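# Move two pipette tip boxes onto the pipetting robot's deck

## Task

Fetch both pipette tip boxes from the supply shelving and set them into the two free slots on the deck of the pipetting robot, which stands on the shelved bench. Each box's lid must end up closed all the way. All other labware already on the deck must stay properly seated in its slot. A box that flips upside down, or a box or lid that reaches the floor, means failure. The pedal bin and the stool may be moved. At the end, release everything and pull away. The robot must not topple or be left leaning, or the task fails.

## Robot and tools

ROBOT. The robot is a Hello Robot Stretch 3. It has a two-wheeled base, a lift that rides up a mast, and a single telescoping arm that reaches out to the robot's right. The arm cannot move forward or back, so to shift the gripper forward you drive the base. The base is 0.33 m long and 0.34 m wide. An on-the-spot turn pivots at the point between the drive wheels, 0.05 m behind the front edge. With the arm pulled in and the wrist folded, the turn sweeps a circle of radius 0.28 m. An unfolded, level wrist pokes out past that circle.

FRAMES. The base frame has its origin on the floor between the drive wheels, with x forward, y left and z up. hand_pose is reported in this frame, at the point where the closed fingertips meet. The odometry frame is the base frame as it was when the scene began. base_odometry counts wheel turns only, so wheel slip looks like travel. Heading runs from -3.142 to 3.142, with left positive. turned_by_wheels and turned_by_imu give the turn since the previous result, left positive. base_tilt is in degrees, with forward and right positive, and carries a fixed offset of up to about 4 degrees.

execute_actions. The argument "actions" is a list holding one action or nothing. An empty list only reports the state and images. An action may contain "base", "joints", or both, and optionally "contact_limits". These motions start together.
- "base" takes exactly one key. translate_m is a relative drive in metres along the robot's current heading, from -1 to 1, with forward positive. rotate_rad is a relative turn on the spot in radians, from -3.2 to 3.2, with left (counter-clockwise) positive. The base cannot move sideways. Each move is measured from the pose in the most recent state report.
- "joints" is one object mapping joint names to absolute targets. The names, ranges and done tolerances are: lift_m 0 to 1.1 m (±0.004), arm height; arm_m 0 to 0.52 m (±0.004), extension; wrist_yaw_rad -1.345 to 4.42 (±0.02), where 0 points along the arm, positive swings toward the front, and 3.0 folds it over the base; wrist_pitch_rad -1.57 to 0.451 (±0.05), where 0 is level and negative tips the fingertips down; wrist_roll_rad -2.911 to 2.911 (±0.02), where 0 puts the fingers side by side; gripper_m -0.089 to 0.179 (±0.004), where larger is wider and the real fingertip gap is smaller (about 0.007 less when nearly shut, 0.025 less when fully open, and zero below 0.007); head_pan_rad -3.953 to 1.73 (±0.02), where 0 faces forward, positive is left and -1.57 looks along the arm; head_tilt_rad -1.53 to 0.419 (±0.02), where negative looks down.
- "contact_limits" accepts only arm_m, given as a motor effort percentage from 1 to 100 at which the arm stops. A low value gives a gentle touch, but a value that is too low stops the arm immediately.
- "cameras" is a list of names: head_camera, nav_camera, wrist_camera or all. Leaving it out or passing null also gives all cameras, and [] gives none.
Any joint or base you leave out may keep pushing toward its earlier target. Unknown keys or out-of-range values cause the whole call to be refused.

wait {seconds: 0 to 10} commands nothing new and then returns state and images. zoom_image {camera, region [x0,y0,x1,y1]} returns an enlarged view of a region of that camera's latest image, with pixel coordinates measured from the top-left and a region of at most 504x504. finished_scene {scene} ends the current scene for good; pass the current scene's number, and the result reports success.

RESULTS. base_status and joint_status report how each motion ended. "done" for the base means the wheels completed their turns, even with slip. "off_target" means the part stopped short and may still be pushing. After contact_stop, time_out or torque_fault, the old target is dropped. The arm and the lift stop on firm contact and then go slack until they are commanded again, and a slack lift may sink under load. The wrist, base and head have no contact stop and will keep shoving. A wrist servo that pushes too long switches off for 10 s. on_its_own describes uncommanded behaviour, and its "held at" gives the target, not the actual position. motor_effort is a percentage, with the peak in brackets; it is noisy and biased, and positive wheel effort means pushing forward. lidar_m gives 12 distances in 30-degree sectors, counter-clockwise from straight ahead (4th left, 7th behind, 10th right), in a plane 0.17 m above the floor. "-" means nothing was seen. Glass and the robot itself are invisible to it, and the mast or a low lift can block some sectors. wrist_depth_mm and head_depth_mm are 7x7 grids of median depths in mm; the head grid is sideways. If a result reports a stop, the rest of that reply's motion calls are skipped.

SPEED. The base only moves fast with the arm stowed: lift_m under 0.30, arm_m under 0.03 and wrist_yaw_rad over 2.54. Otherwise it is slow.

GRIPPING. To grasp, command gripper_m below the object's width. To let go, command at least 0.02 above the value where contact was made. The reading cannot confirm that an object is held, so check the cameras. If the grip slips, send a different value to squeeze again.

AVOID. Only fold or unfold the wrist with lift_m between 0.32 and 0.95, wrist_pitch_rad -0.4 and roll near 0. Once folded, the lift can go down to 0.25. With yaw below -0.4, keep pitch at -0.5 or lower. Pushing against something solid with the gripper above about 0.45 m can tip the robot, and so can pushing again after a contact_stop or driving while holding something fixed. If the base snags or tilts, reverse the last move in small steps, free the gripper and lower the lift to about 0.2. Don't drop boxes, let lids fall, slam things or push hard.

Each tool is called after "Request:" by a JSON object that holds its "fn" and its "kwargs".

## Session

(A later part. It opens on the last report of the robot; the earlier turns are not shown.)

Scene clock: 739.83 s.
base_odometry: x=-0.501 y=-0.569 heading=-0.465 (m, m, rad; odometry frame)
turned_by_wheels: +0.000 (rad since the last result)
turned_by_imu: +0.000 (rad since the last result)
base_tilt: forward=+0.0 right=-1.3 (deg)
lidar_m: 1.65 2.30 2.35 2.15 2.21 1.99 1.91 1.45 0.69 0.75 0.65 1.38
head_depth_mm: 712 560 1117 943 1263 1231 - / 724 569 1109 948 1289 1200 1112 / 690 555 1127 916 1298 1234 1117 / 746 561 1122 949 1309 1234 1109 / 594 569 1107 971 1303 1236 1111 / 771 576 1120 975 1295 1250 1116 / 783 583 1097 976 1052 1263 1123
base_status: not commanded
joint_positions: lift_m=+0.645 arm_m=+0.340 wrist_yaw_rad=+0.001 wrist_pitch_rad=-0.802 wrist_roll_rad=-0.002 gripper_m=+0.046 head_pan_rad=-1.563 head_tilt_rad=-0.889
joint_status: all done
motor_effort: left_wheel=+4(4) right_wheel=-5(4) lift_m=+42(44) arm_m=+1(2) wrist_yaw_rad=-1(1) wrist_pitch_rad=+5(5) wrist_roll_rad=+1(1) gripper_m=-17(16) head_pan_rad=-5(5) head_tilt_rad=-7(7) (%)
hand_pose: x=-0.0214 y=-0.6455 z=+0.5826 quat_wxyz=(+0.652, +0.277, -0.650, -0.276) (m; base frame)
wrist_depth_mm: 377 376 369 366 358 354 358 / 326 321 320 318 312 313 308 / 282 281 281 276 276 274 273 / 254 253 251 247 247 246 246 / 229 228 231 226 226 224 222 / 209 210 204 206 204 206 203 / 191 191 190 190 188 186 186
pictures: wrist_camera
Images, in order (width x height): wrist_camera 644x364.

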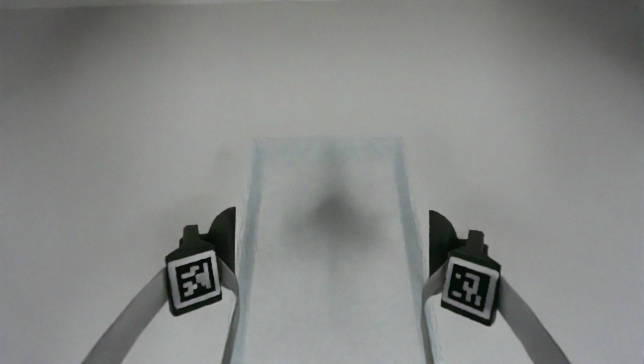

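Request:
{"fn": "execute_actions", "kwargs": {"actions": [{"joints":{"arm_m":0.0}}], "cameras": []}}

Request:
{"fn": "execute_actions", "kwargs": {"actions": [{"base":{"rotate_rad":0.72}}], "cameras": []}}

Request:
{"fn": "execute_actions", "kwargs": {"actions": [{"base":{"translate_m":1.0},"joints":{"lift_m":1.085,"head_tilt_rad":-0.65,"wrist_yaw_rad":-0.03}}], "cameras": []}}

Request:
{"fn": "execute_actions", "kwargs": {"actions": [{"base":{"translate_m":0.53}}], "cameras": []}}

Request:
{"fn": "execute_actions", "kwargs": {"actions": [{"base":{"rotate_rad":0.875}}], "cameras": ["wrist_camera"]}}

Request:
{"fn": "execute_actions", "kwargs": {"actions": [{"joints":{"arm_m":0.27}}], "cameras": []}}

Request:
{"fn": "execute_actions", "kwargs": {"actions": [{"joints":{"lift_m":1.074}}], "cameras": ["head_camera","wrist_camera"]}}

Request:
{"fn": "zoom_image", "kwargs": {"camera": "wrist_camera", "region": [200,110,470,364]}}

Scene clock: 757.30 s.
base_odometry: x=-0.501 y=-0.569 heading=-0.465 (m, m, rad; odometry frame)
turned_by_wheels: +0.000 (rad since the last result)
turned_by_imu: -0.001 (rad since the last result)
base_tilt: forward=+0.0 right=-1.3 (deg)
lidar_m: 1.65 2.29 2.33 2.15 2.21 2.00 1.91 1.45 0.69 0.75 0.65 1.38
head_depth_mm: 715 560 1117 941 1247 1256 - / 725 569 1106 949 1290 1256 - / 692 554 1110 952 1297 - - / 751 562 1123 963 1308 1239 1117 / 596 567 1109 973 1311 1236 1106 / 773 575 1115 981 1285 1249 1112 / 785 584 1091 977 1054 1260 1122
base_status: not commanded
joint_positions: lift_m=+0.645 arm_m=+0.003 wrist_yaw_rad=+0.001 wrist_pitch_rad=-0.802 wrist_roll_rad=-0.002 gripper_m=+0.046 head_pan_rad=-1.563 head_tilt_rad=-0.889
joint_status: all done
joint sent to its limit — the command would take arm_m past its lower limit, so that joint was sent only as far as its limit.
motor_effort: left_wheel=+3(3) right_wheel=-5(5) lift_m=+43(43) arm_m=-4(3) wrist_yaw_rad=-1(1) wrist_pitch_rad=+6(6) wrist_roll_rad=+1(0) gripper_m=-17(17) head_pan_rad=-5(5) head_tilt_rad=-8(8) (%)
hand_pose: x=-0.0214 y=-0.3091 z=+0.5826 quat_wxyz=(+0.652, +0.277, -0.650, -0.276) (m; base frame)
wrist_depth_mm: 381 375 368 370 357 361 356 / 345 342 343 344 342 344 348 / 509 732 882 888 906 681 522 / 529 748 786 782 774 740 551 / 781 706 718 723 714 711 775 / 743 754 734 738 727 723 717 / 661 678 688 688 666 658 661
pictures: none
No camera images: the call's "cameras" was empty. Leave "cameras" out to get every camera's image.

Scene clock: 759.40 s.
base_odometry: x=-0.501 y=-0.569 heading=+0.255 (m, m, rad; odometry frame)
turned_by_wheels: +0.720 (rad since the last result)
turned_by_imu: +0.709 (rad since the last result)
base_tilt: forward=+0.0 right=-1.3 (deg)
lidar_m: 2.29 2.16 2.15 2.35 1.91 2.14 0.69 0.75 0.75 0.65 1.71 1.65
head_depth_mm: 660 561 1097 944 1235 1186 - / 665 590 1053 947 1309 1241 - / 588 622 842 973 1321 - - / 1089 1282 1581 1611 1395 1244 1115 / 1221 1461 1798 1659 1428 1241 1105 / 1349 1628 1931 1673 1436 1252 1112 / 1481 1859 2034 1695 1434 1259 1120
base_status: done
joint_positions: lift_m=+0.645 arm_m=+0.003 wrist_yaw_rad=+0.001 wrist_pitch_rad=-0.802 wrist_roll_rad=-0.002 gripper_m=+0.046 head_pan_rad=-1.563 head_tilt_rad=-0.889
joint_status: not commanded
motor_effort: left_wheel=-3(8) right_wheel=+4(9) lift_m=+42(42) arm_m=-4(4) wrist_yaw_rad=-1(1) wrist_pitch_rad=+6(5) wrist_roll_rad=+1(0) gripper_m=-17(16) head_pan_rad=-5(5) head_tilt_rad=-7(8) (%)
hand_pose: x=-0.0214 y=-0.3091 z=+0.5826 quat_wxyz=(+0.652, +0.277, -0.650, -0.276) (m; base frame)
wrist_depth_mm: - - - 472 377 357 356 / - - - 556 657 331 308 / - - - 678 849 846 310 / 887 891 882 832 792 785 769 / 798 803 803 785 722 716 677 / 747 740 728 743 722 662 640 / 675 682 659 678 669 658 592
pictures: none
No camera images: the call's "cameras" was empty. Leave "cameras" out to get every camera's image.

Scene clock: 770.47 s.
base_odometry: x=+0.467 y=-0.318 heading=+0.254 (m, m, rad; odometry frame)
turned_by_wheels: +0.000 (rad since the last result)
turned_by_imu: +0.001 (rad since the last result)
base_tilt: forward=+0.0 right=-1.3 (deg)
lidar_m: 1.11 2.15 1.55 1.67 2.69 2.67 1.68 1.21 1.63 1.79 0.93 1.12
head_depth_mm: - - - - - 1291 1152 / - - - - - - 1171 / - - - - - 1305 1161 / 1795 2016 2304 2130 1595 1387 1172 / 1882 2106 2342 2132 1681 1399 1188 / 1772 1914 2102 2159 1690 1373 1196 / 1605 1743 1877 2007 1566 1380 1202
base_status: done
joint_positions: lift_m=+1.085 arm_m=+0.003 wrist_yaw_rad=-0.028 wrist_pitch_rad=-0.802 wrist_roll_rad=-0.002 gripper_m=+0.046 head_pan_rad=-1.563 head_tilt_rad=-0.656
joint_status: all done
motor_effort: left_wheel=-4(5) right_wheel=+4(9) lift_m=+42(44) arm_m=-4(4) wrist_yaw_rad=-3(4) wrist_pitch_rad=+6(5) wrist_roll_rad=+1(0) gripper_m=-16(16) head_pan_rad=-4(4) head_tilt_rad=+4(28) (%)
hand_pose: x=-0.0260 y=-0.3090 z=+1.0226 quat_wxyz=(+0.648, +0.267, -0.654, -0.285) (m; base frame)
wrist_depth_mm: 590 - - - - - - / - - - - - - - / - - - - - - - / - - - - - - - / - - - - - - - / - - - - - - - / - - - - - - -
pictures: none
No camera images: the call's "cameras" was empty. Leave "cameras" out to get every camera's image.

Scene clock: 776.73 s.
base_odometry: x=+0.980 y=-0.184 heading=+0.254 (m, m, rad; odometry frame)
turned_by_wheels: +0.000 (rad since the last result)
turned_by_imu: +0.000 (rad since the last result)
base_tilt: forward=+0.0 right=-1.3 (deg)
lidar_m: 0.78 0.84 1.59 1.37 2.04 3.07 2.21 1.67 1.96 0.82 1.11 0.61
head_depth_mm: - - - - - 1296 1160 / - - - - - - 1163 / - - - - - 1307 1174 / 1576 1766 847 1964 1586 1388 1178 / 1478 1592 857 708 1686 1393 1185 / 1317 1409 870 637 1642 1405 1191 / 1194 1219 884 640 615 1418 1205
base_status: done
joint_positions: lift_m=+1.085 arm_m=+0.003 wrist_yaw_rad=-0.028 wrist_pitch_rad=-0.802 wrist_roll_rad=-0.002 gripper_m=+0.046 head_pan_rad=-1.563 head_tilt_rad=-0.656
joint_status: not commanded
motor_effort: left_wheel=-4(6) right_wheel=+4(9) lift_m=+43(42) arm_m=-4(4) wrist_yaw_rad=-3(3) wrist_pitch_rad=+5(6) wrist_roll_rad=+0(1) gripper_m=-17(17) head_pan_rad=-5(5) head_tilt_rad=+3(4) (%)
hand_pose: x=-0.0260 y=-0.3090 z=+1.0226 quat_wxyz=(+0.648, +0.267, -0.654, -0.285) (m; base frame)
wrist_depth_mm: 444 484 470 501 - - - / 404 412 426 731 - - - / 370 374 - - - - - / 331 417 - - - - - / 369 - - - - - - / - - - - - - - / - - - - - - -
pictures: none
No camera images: the call's "cameras" was empty. Leave "cameras" out to get every camera's image.

Scene clock: 779.07 s.
base_odometry: x=+0.980 y=-0.184 heading=+1.129 (m, m, rad; odometry frame)
turned_by_wheels: +0.875 (rad since the last result)
turned_by_imu: +0.861 (rad since the last result)
base_tilt: forward=+0.0 right=-1.3 (deg)
lidar_m: 1.80 1.36 1.66 3.06 2.21 1.67 1.96 0.82 1.15 0.61 0.78 0.84
head_depth_mm: - - - - - 1297 1153 / - - - - - - 1159 / - - - - - 1314 1175 / 1005 1125 856 584 1542 1386 1176 / 1002 1119 817 585 936 1349 1184 / 1020 1115 716 594 911 1403 1200 / 1010 1111 714 581 937 1350 1203
base_status: done
joint_positions: lift_m=+1.085 arm_m=+0.003 wrist_yaw_rad=-0.028 wrist_pitch_rad=-0.802 wrist_roll_rad=-0.002 gripper_m=+0.046 head_pan_rad=-1.563 head_tilt_rad=-0.655
joint_status: not commanded
motor_effort: left_wheel=-3(9) right_wheel=+4(9) lift_m=+42(42) arm_m=-4(4) wrist_yaw_rad=-3(3) wrist_pitch_rad=+5(5) wrist_roll_rad=+0(1) gripper_m=-17(16) head_pan_rad=-5(4) head_tilt_rad=+3(4) (%)
hand_pose: x=-0.0261 y=-0.3090 z=+1.0226 quat_wxyz=(+0.648, +0.267, -0.654, -0.285) (m; base frame)
wrist_depth_mm: 448 432 422 339 440 443 455 / 355 358 389 324 399 399 396 / 350 348 342 344 351 351 355 / 341 341 337 337 335 337 337 / - - - - - - - / - - - - - - 832 / - - - - - - -
pictures: wrist_camera
Images, in order (width x height): wrist_camera 644x364.

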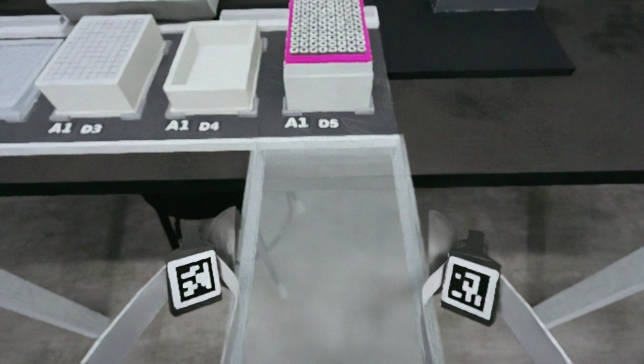

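Scene clock: 782.27 s.
base_odometry: x=+0.980 y=-0.184 heading=+1.129 (m, m, rad; odometry frame)
turned_by_wheels: +0.000 (rad since the last result)
turned_by_imu: +0.000 (rad since the last result)
base_tilt: forward=-0.1 right=-1.3 (deg)
lidar_m: 1.80 1.36 1.67 3.08 2.22 1.67 1.96 0.82 1.15 0.61 0.78 0.84
head_depth_mm: 569 637 702 601 1543 1359 1159 / - 1030 760 608 1554 1370 1162 / - - 698 560 1541 1372 1170 / 1013 1133 720 577 1523 1376 1180 / 1007 1121 818 583 933 1359 1179 / 1015 1122 714 594 911 1400 1194 / 1010 1111 710 581 936 1344 1196
base_status: not commanded
joint_positions: lift_m=+1.085 arm_m=+0.270 wrist_yaw_rad=-0.029 wrist_pitch_rad=-0.802 wrist_roll_rad=-0.002 gripper_m=+0.046 head_pan_rad=-1.563 head_tilt_rad=-0.655
joint_status: all done
motor_effort: left_wheel=-3(3) right_wheel=+4(4) lift_m=+42(42) arm_m=+2(1) wrist_yaw_rad=-1(2) wrist_pitch_rad=+5(6) wrist_roll_rad=+1(1) gripper_m=-17(16) head_pan_rad=-4(4) head_tilt_rad=+3(3) (%)
hand_pose: x=-0.0263 y=-0.5754 z=+1.0226 quat_wxyz=(+0.648, +0.267, -0.654, -0.286) (m; base frame)
wrist_depth_mm: 254 257 449 441 442 252 209 / 271 272 411 404 400 285 237 / 269 269 360 359 340 303 282 / 311 302 297 298 297 301 300 / 254 265 269 206 271 277 273 / 241 246 247 189 195 255 251 / 230 230 227 175 179 239 241
pictures: none
No camera images: the call's "cameras" was empty. Leave "cameras" out to get every camera's image.

Scene clock: 783.03 s.
base_odometry: x=+0.980 y=-0.184 heading=+1.129 (m, m, rad; odometry frame)
turned_by_wheels: +0.000 (rad since the last result)
turned_by_imu: +0.000 (rad since the last result)
base_tilt: forward=+0.0 right=-1.3 (deg)
lidar_m: 1.80 1.36 1.67 3.06 2.21 1.67 1.96 0.82 1.15 0.61 0.78 0.84
head_depth_mm: 577 641 703 600 1541 1356 1148 / - 1026 761 606 1551 1363 1158 / - - 634 561 1565 1390 1171 / 1003 1136 718 577 1530 1379 1185 / 1008 1122 818 583 931 1355 1187 / 1017 1120 717 592 911 1399 1198 / 1017 1111 711 581 934 1345 1192
base_status: not commanded
joint_positions: lift_m=+1.074 arm_m=+0.270 wrist_yaw_rad=-0.029 wrist_pitch_rad=-0.802 wrist_roll_rad=-0.002 gripper_m=+0.046 head_pan_rad=-1.563 head_tilt_rad=-0.655
joint_status: all done
motor_effort: left_wheel=-3(3) right_wheel=+4(4) lift_m=+30(38) arm_m=+2(2) wrist_yaw_rad=-1(1) wrist_pitch_rad=+6(5) wrist_roll_rad=+1(1) gripper_m=-16(16) head_pan_rad=-4(5) head_tilt_rad=+3(3) (%)
hand_pose: x=-0.0263 y=-0.5754 z=+1.0120 quat_wxyz=(+0.648, +0.267, -0.654, -0.286) (m; base frame)
wrist_depth_mm: 448 448 442 435 440 413 211 / 262 263 396 389 386 286 240 / 261 262 345 348 329 305 284 / 306 295 287 221 286 292 288 / 256 251 256 195 254 263 260 / 239 240 237 177 185 245 242 / 216 220 214 164 168 229 230
pictures: head_camera (sideways: a quarter turn clockwise sets it upright), wrist_camera
Images, in order (width x height): head_camera 896x504, wrist_camera 644x364.

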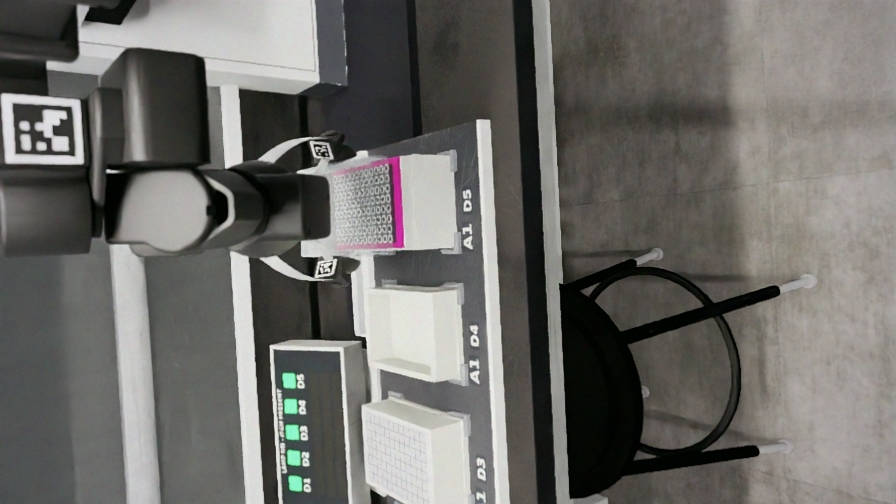

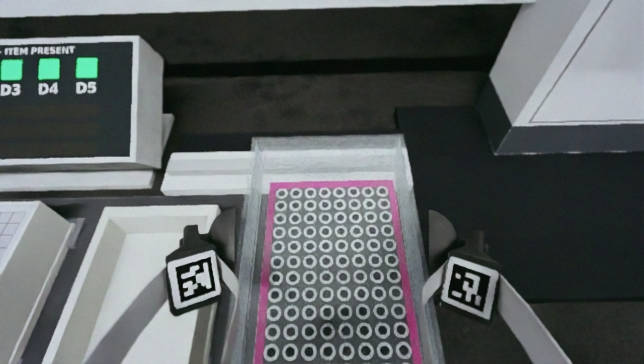

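Region (200, 110, 470, 364) of wrist_camera's 644x364 image, scaled by 1.867; it fills the top 474 rows of this view, and the rest is white.

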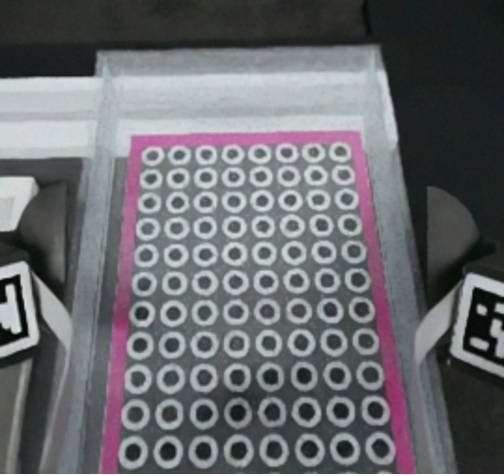

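Request:
{"fn": "execute_actions", "kwargs": {"actions": [{"base":{"translate_m":-0.0025},"joints":{"arm_m":0.265}}], "cameras": []}}

Request:
{"fn": "execute_actions", "kwargs": {"actions": [{"joints":{"lift_m":1.065}}], "cameras": ["head_camera","wrist_camera"]}}

Request:
{"fn": "zoom_image", "kwargs": {"camera": "wrist_camera", "region": [200,110,470,364]}}

Request:
{"fn": "zoom_image", "kwargs": {"camera": "head_camera", "region": [300,120,470,290]}}

Scene clock: 794.93 s.
base_odometry: x=+0.979 y=-0.187 heading=+1.129 (m, m, rad; odometry frame)
turned_by_wheels: +0.000 (rad since the last result)
turned_by_imu: -0.001 (rad since the last result)
base_tilt: forward=+0.0 right=-1.3 (deg)
lidar_m: 1.80 1.36 1.67 3.07 2.21 1.67 1.95 0.82 1.15 0.61 0.78 0.85
head_depth_mm: 572 642 705 601 1543 1354 1156 / - 707 753 608 1554 1368 1165 / - - 632 562 1545 1377 1171 / 1007 1130 712 576 1540 1386 1181 / 1002 1114 823 584 927 1347 1186 / 1014 1119 715 593 909 1417 1195 / 1012 1107 711 581 936 1353 1196
base_status: done
joint_positions: lift_m=+1.074 arm_m=+0.265 wrist_yaw_rad=-0.029 wrist_pitch_rad=-0.802 wrist_roll_rad=-0.002 gripper_m=+0.046 head_pan_rad=-1.563 head_tilt_rad=-0.655
joint_status: all done
motor_effort: left_wheel=-3(9) right_wheel=+4(6) lift_m=+29(29) arm_m=-4(2) wrist_yaw_rad=-1(1) wrist_pitch_rad=+5(5) wrist_roll_rad=+1(0) gripper_m=-16(17) head_pan_rad=-4(4) head_tilt_rad=+3(3) (%)
hand_pose: x=-0.0263 y=-0.5710 z=+1.0120 quat_wxyz=(+0.648, +0.267, -0.654, -0.286) (m; base frame)
wrist_depth_mm: 268 431 439 444 448 281 211 / 266 268 393 389 385 283 246 / 263 266 332 330 328 303 288 / 307 293 289 221 290 290 288 / 259 255 257 195 259 265 259 / 235 241 237 178 184 244 243 / 214 220 215 164 169 228 231
pictures: none
No camera images: the call's "cameras" was empty. Leave "cameras" out to get every camera's image.

Scene clock: 795.63 s.
base_odometry: x=+0.979 y=-0.187 heading=+1.129 (m, m, rad; odometry frame)
turned_by_wheels: +0.000 (rad since the last result)
turned_by_imu: +0.000 (rad since the last result)
base_tilt: forward=+0.0 right=-1.3 (deg)
lidar_m: 1.80 1.36 1.67 3.06 2.21 1.67 1.96 0.82 1.15 0.61 0.78 0.85
head_depth_mm: - 643 703 601 1533 1354 1157 / - - 759 608 1556 1363 1161 / - - 652 561 1554 1376 1165 / 992 1118 848 578 1532 1380 1180 / 1000 1119 821 584 925 1356 1187 / 1016 1116 717 592 908 1400 1194 / 1015 1114 710 582 937 1335 1197
base_status: not commanded
joint_positions: lift_m=+1.065 arm_m=+0.265 wrist_yaw_rad=-0.029 wrist_pitch_rad=-0.802 wrist_roll_rad=-0.002 gripper_m=+0.046 head_pan_rad=-1.563 head_tilt_rad=-0.655
joint_status: all done
motor_effort: left_wheel=-3(3) right_wheel=+3(3) lift_m=+30(29) arm_m=-4(4) wrist_yaw_rad=-1(1) wrist_pitch_rad=+6(6) wrist_roll_rad=+1(1) gripper_m=-17(16) head_pan_rad=-4(4) head_tilt_rad=+4(3) (%)
hand_pose: x=-0.0263 y=-0.5710 z=+1.0030 quat_wxyz=(+0.648, +0.267, -0.654, -0.286) (m; base frame)
wrist_depth_mm: 262 442 434 423 433 399 212 / 257 265 379 376 375 280 242 / 253 268 322 316 313 297 288 / 304 281 283 205 276 280 278 / 247 250 251 186 244 254 249 / 223 233 179 170 175 236 235 / 206 208 210 156 160 222 222
pictures: head_camera (sideways: a quarter turn clockwise sets it upright), wrist_camera
Images, in order (width x height): head_camera 896x504, wrist_camera 644x364.

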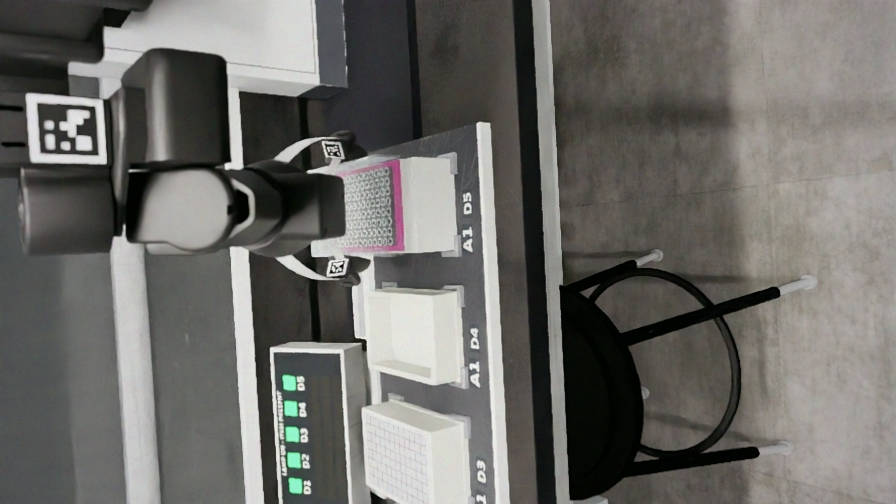

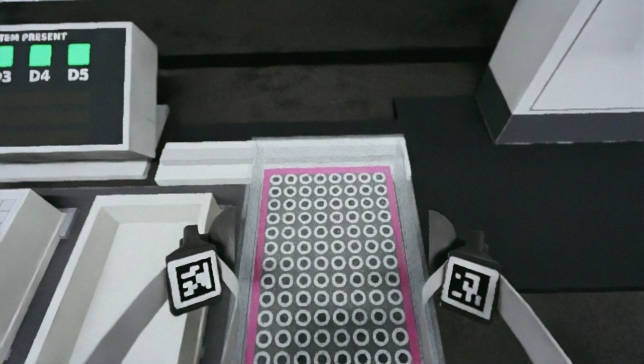

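Region (200, 110, 470, 364) of wrist_camera's 644x364 image, scaled by 1.867; it fills the top 474 rows of this view, and the rest is white.

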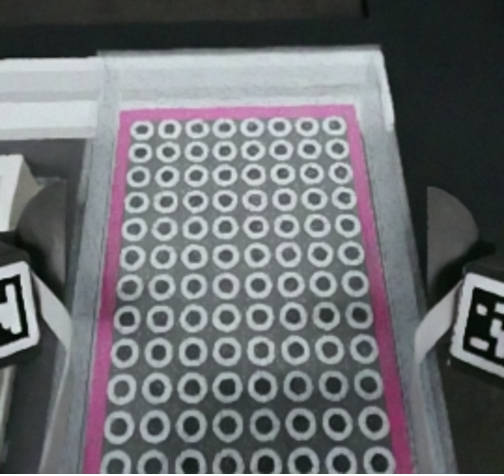

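Region (300, 120, 470, 290) of head_camera's 896x504 image, scaled by 2.965, with more detail than that image has.

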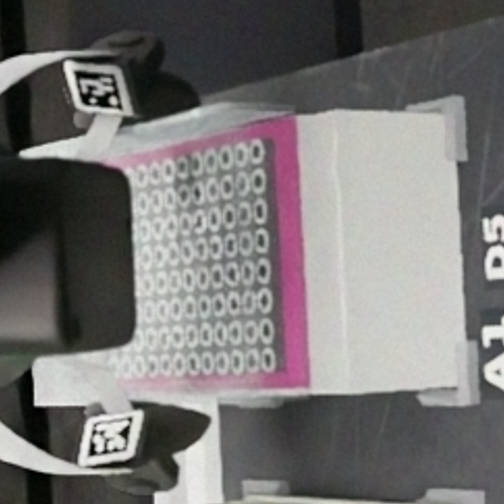

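Request:
{"fn": "execute_actions", "kwargs": {"actions": [{"joints":{"lift_m":1.047}}]}}

Request:
{"fn": "zoom_image", "kwargs": {"camera": "head_camera", "region": [300,120,470,290]}}

Scene clock: 823.57 s.
base_odometry: x=+0.979 y=-0.187 heading=+1.129 (m, m, rad; odometry frame)
turned_by_wheels: +0.000 (rad since the last result)
turned_by_imu: +0.000 (rad since the last result)
base_tilt: forward=+0.0 right=-1.3 (deg)
lidar_m: 1.80 1.36 1.67 3.07 2.21 1.67 1.96 0.82 1.15 0.61 0.78 0.85
head_depth_mm: - 643 705 601 1559 1355 1155 / - - 755 608 1548 1363 1158 / 993 - 762 559 1554 1376 1172 / 1000 1106 854 571 1541 1391 1178 / 1006 1123 820 582 929 1352 1174 / 1016 1113 712 594 913 1395 1195 / 1014 1114 711 580 933 1354 1193
base_status: not commanded
joint_positions: lift_m=+1.047 arm_m=+0.265 wrist_yaw_rad=-0.029 wrist_pitch_rad=-0.797 wrist_roll_rad=-0.002 gripper_m=+0.046 head_pan_rad=-1.563 head_tilt_rad=-0.655
joint_status: all done
motor_effort: left_wheel=-3(3) right_wheel=+3(3) lift_m=+28(29) arm_m=-4(4) wrist_yaw_rad=-2(1) wrist_pitch_rad=+3(6) wrist_roll_rad=+0(1) gripper_m=-17(16) head_pan_rad=-5(4) head_tilt_rad=+3(3) (%)
hand_pose: x=-0.0263 y=-0.5719 z=+0.9858 quat_wxyz=(+0.648, +0.265, -0.655, -0.284) (m; base frame)
wrist_depth_mm: 245 389 412 404 401 376 212 / 241 266 359 352 351 280 242 / 239 269 294 284 296 284 278 / 268 264 260 185 254 260 260 / 222 236 195 167 176 236 234 / 208 218 155 153 154 220 220 / 196 186 195 140 142 206 208
pictures: head_camera (sideways: a quarter turn clockwise sets it upright), nav_camera (sideways: a quarter turn counterclockwise sets it upright), wrist_camera
Images, in order (width x height): head_camera 896x504, nav_camera 672x504, wrist_camera 644x364.

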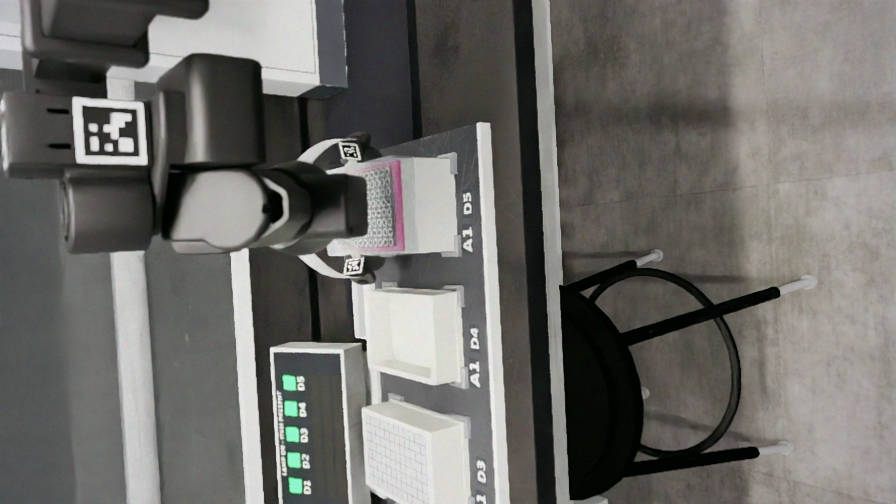

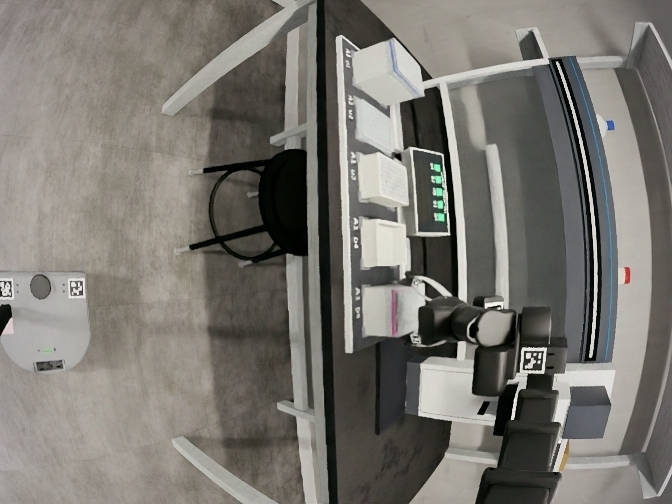

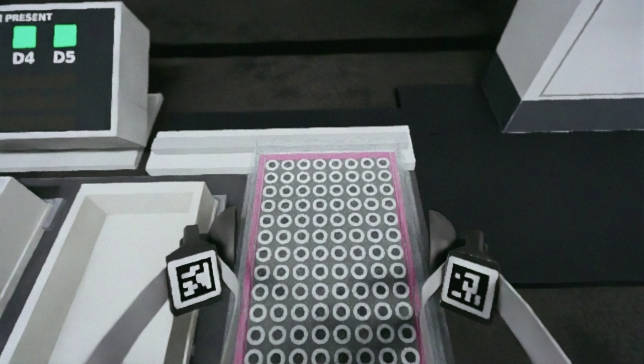

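Region (300, 120, 470, 290) of head_camera's 896x504 image, scaled by 2.965, with more detail than that image has.

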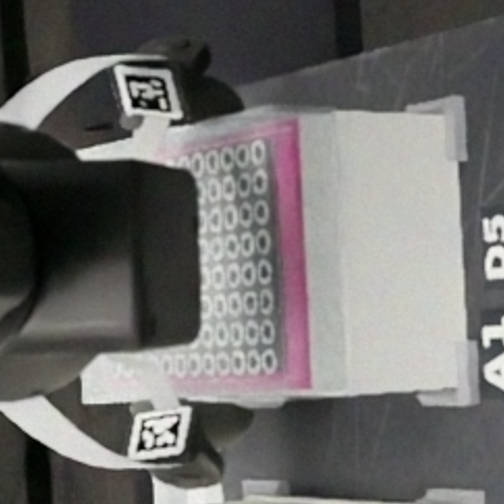

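Looks seated.

Request:
{"fn": "execute_actions", "kwargs": {"actions": [{"joints":{"gripper_m":0.12}}], "cameras": []}}

Request:
{"fn": "execute_actions", "kwargs": {"actions": [{"joints":{"lift_m":1.095}}], "cameras": []}}

Request:
{"fn": "execute_actions", "kwargs": {"actions": [{"joints":{"arm_m":0}}]}}

Request:
{"fn": "zoom_image", "kwargs": {"camera": "head_camera", "region": [280,100,500,320]}}

Scene clock: 830.53 s.
base_odometry: x=+0.979 y=-0.187 heading=+1.129 (m, m, rad; odometry frame)
turned_by_wheels: +0.000 (rad since the last result)
turned_by_imu: -0.001 (rad since the last result)
base_tilt: forward=+0.0 right=-1.3 (deg)
lidar_m: 1.80 1.36 1.67 3.08 2.22 1.67 1.96 0.82 1.15 0.61 0.78 0.85
head_depth_mm: - 644 702 602 1545 1359 1155 / - - 755 607 1555 1364 1165 / 990 - 762 561 1548 1373 1168 / 999 1107 851 571 1545 1376 1175 / 1004 1127 836 585 932 1357 1177 / 1019 1120 713 595 909 1392 1194 / 1009 1116 711 582 933 1349 1200
base_status: not commanded
joint_positions: lift_m=+1.047 arm_m=+0.265 wrist_yaw_rad=-0.029 wrist_pitch_rad=-0.797 wrist_roll_rad=-0.002 gripper_m=+0.120 head_pan_rad=-1.563 head_tilt_rad=-0.655
joint_status: all done
motor_effort: left_wheel=-3(3) right_wheel=+4(3) lift_m=+29(29) arm_m=-3(3) wrist_yaw_rad=-1(1) wrist_pitch_rad=+3(4) wrist_roll_rad=+0(0) gripper_m=+0(84) head_pan_rad=-4(4) head_tilt_rad=+3(3) (%)
hand_pose: x=-0.0263 y=-0.5719 z=+0.9858 quat_wxyz=(+0.648, +0.265, -0.655, -0.284) (m; base frame)
wrist_depth_mm: 244 388 411 408 402 381 212 / 242 270 355 353 349 283 244 / 240 272 287 286 290 283 278 / 267 268 259 184 256 261 259 / 223 236 230 167 227 237 234 / 207 218 211 152 156 - 220 / 197 191 193 140 141 205 207
pictures: none
No camera images: the call's "cameras" was empty. Leave "cameras" out to get every camera's image.

Scene clock: 831.80 s.
base_odometry: x=+0.979 y=-0.187 heading=+1.129 (m, m, rad; odometry frame)
turned_by_wheels: +0.000 (rad since the last result)
turned_by_imu: +0.000 (rad since the last result)
base_tilt: forward=+0.0 right=-1.3 (deg)
lidar_m: 1.80 1.36 1.67 3.07 2.21 1.67 1.96 0.82 1.15 0.61 0.78 0.85
head_depth_mm: 550 632 705 602 1550 1352 1157 / - 1037 741 606 1556 1363 1166 / - - 724 561 1546 1377 1170 / 1005 1137 718 572 1536 1377 1180 / 1002 1120 815 584 930 1356 1180 / 1013 1116 717 593 912 1398 1193 / 1014 1111 710 582 935 1345 1193
base_status: not commanded
joint_positions: lift_m=+1.095 arm_m=+0.265 wrist_yaw_rad=-0.029 wrist_pitch_rad=-0.798 wrist_roll_rad=-0.002 gripper_m=+0.120 head_pan_rad=-1.563 head_tilt_rad=-0.655
joint_status: all done
motor_effort: left_wheel=-3(3) right_wheel=+3(3) lift_m=+42(43) arm_m=-3(3) wrist_yaw_rad=-1(2) wrist_pitch_rad=+4(4) wrist_roll_rad=+1(1) gripper_m=+0(0) head_pan_rad=-5(5) head_tilt_rad=+3(4) (%)
hand_pose: x=-0.0263 y=-0.5717 z=+1.0332 quat_wxyz=(+0.648, +0.266, -0.654, -0.284) (m; base frame)
wrist_depth_mm: 266 267 473 264 264 257 212 / 284 288 435 428 423 282 245 / 279 280 376 372 362 305 290 / 325 323 314 309 314 316 310 / 259 285 278 219 283 293 286 / 256 249 256 199 261 - 264 / 242 240 241 183 234 247 248
pictures: none
No camera images: the call's "cameras" was empty. Leave "cameras" out to get every camera's image.

Scene clock: 834.97 s.
base_odometry: x=+0.979 y=-0.187 heading=+1.129 (m, m, rad; odometry frame)
turned_by_wheels: +0.000 (rad since the last result)
turned_by_imu: +0.000 (rad since the last result)
base_tilt: forward=+0.0 right=-1.3 (deg)
lidar_m: 1.80 1.36 1.67 3.07 2.22 1.67 1.96 0.82 1.15 0.61 0.78 0.84
head_depth_mm: - - - - - 1323 1162 / - - - - - 1305 1168 / - - - - - 1321 1172 / 1007 1118 850 582 1556 1375 1179 / 1005 1126 819 583 948 1357 1183 / 1017 1113 718 593 908 1406 1193 / 1015 1109 716 582 938 1345 1200
base_status: not commanded
joint_positions: lift_m=+1.095 arm_m=+0.003 wrist_yaw_rad=-0.029 wrist_pitch_rad=-0.799 wrist_roll_rad=-0.002 gripper_m=+0.120 head_pan_rad=-1.563 head_tilt_rad=-0.655
joint_status: all done
joint sent to its limit — the command would take arm_m past its lower limit, so that joint was sent only as far as its limit.
motor_effort: left_wheel=-3(3) right_wheel=+3(3) lift_m=+42(42) arm_m=-4(4) wrist_yaw_rad=-2(1) wrist_pitch_rad=+4(4) wrist_roll_rad=+1(0) gripper_m=+1(1) head_pan_rad=-5(4) head_tilt_rad=+3(3) (%)
hand_pose: x=-0.0263 y=-0.3097 z=+1.0331 quat_wxyz=(+0.648, +0.266, -0.654, -0.284) (m; base frame)
wrist_depth_mm: 452 425 457 367 467 466 477 / 372 368 395 330 407 410 414 / 363 354 358 355 363 369 365 / 351 348 349 340 343 344 342 / - - - - - - - / - - - - - - 832 / - - - - - - -
pictures: head_camera (sideways: a quarter turn clockwise sets it upright), nav_camera (sideways: a quarter turn counterclockwise sets it upright), wrist_camera
Images, in order (width x height): head_camera 896x504, nav_camera 672x504, wrist_camera 644x364.

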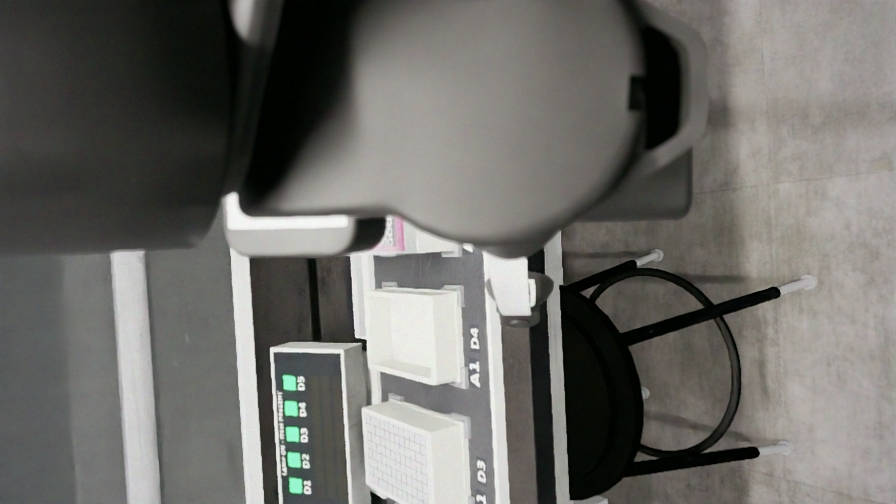

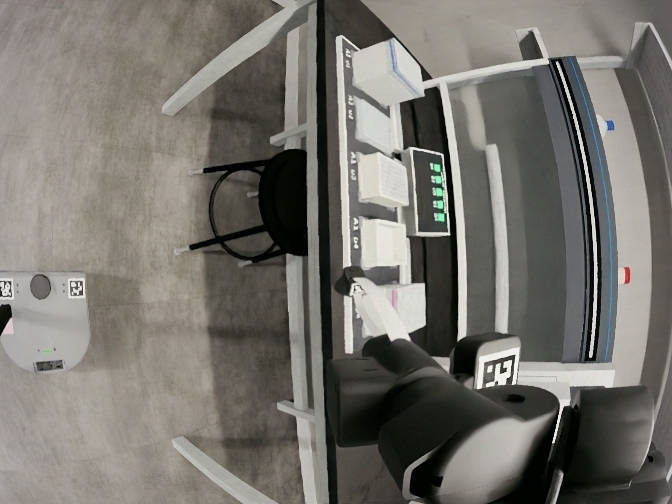

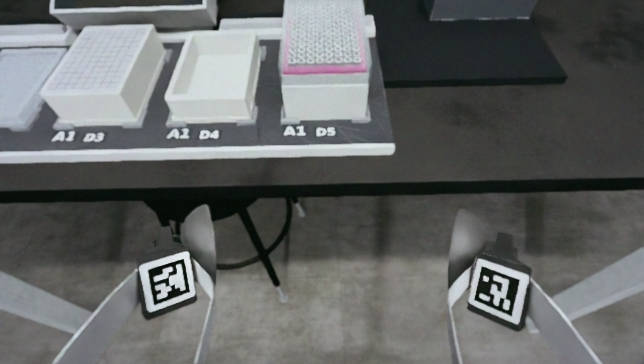

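Region (280, 100, 500, 320) of head_camera's 896x504 image, scaled by 2.291, with more detail than that image has.

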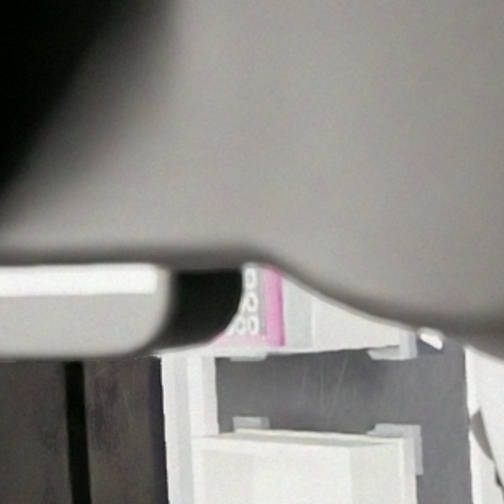

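Request:
{"fn": "zoom_image", "kwargs": {"camera": "wrist_camera", "region": [250,0,410,140]}}

Request:
{"fn": "finished_scene", "kwargs": {"scene": 1}}

Region (250, 0, 410, 140) of wrist_camera's 644x364 image, scaled by 3.150; it fills the top 441 rows of this view, and the rest is white.

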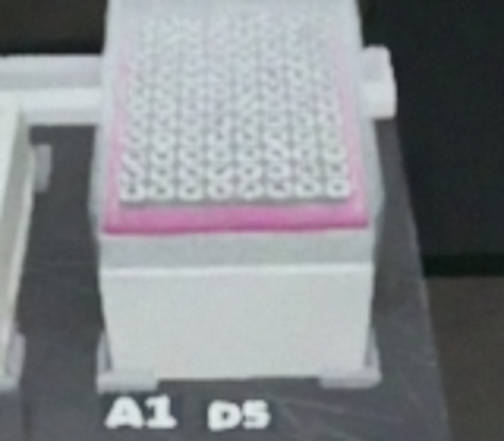

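The scene is finished: the task was done.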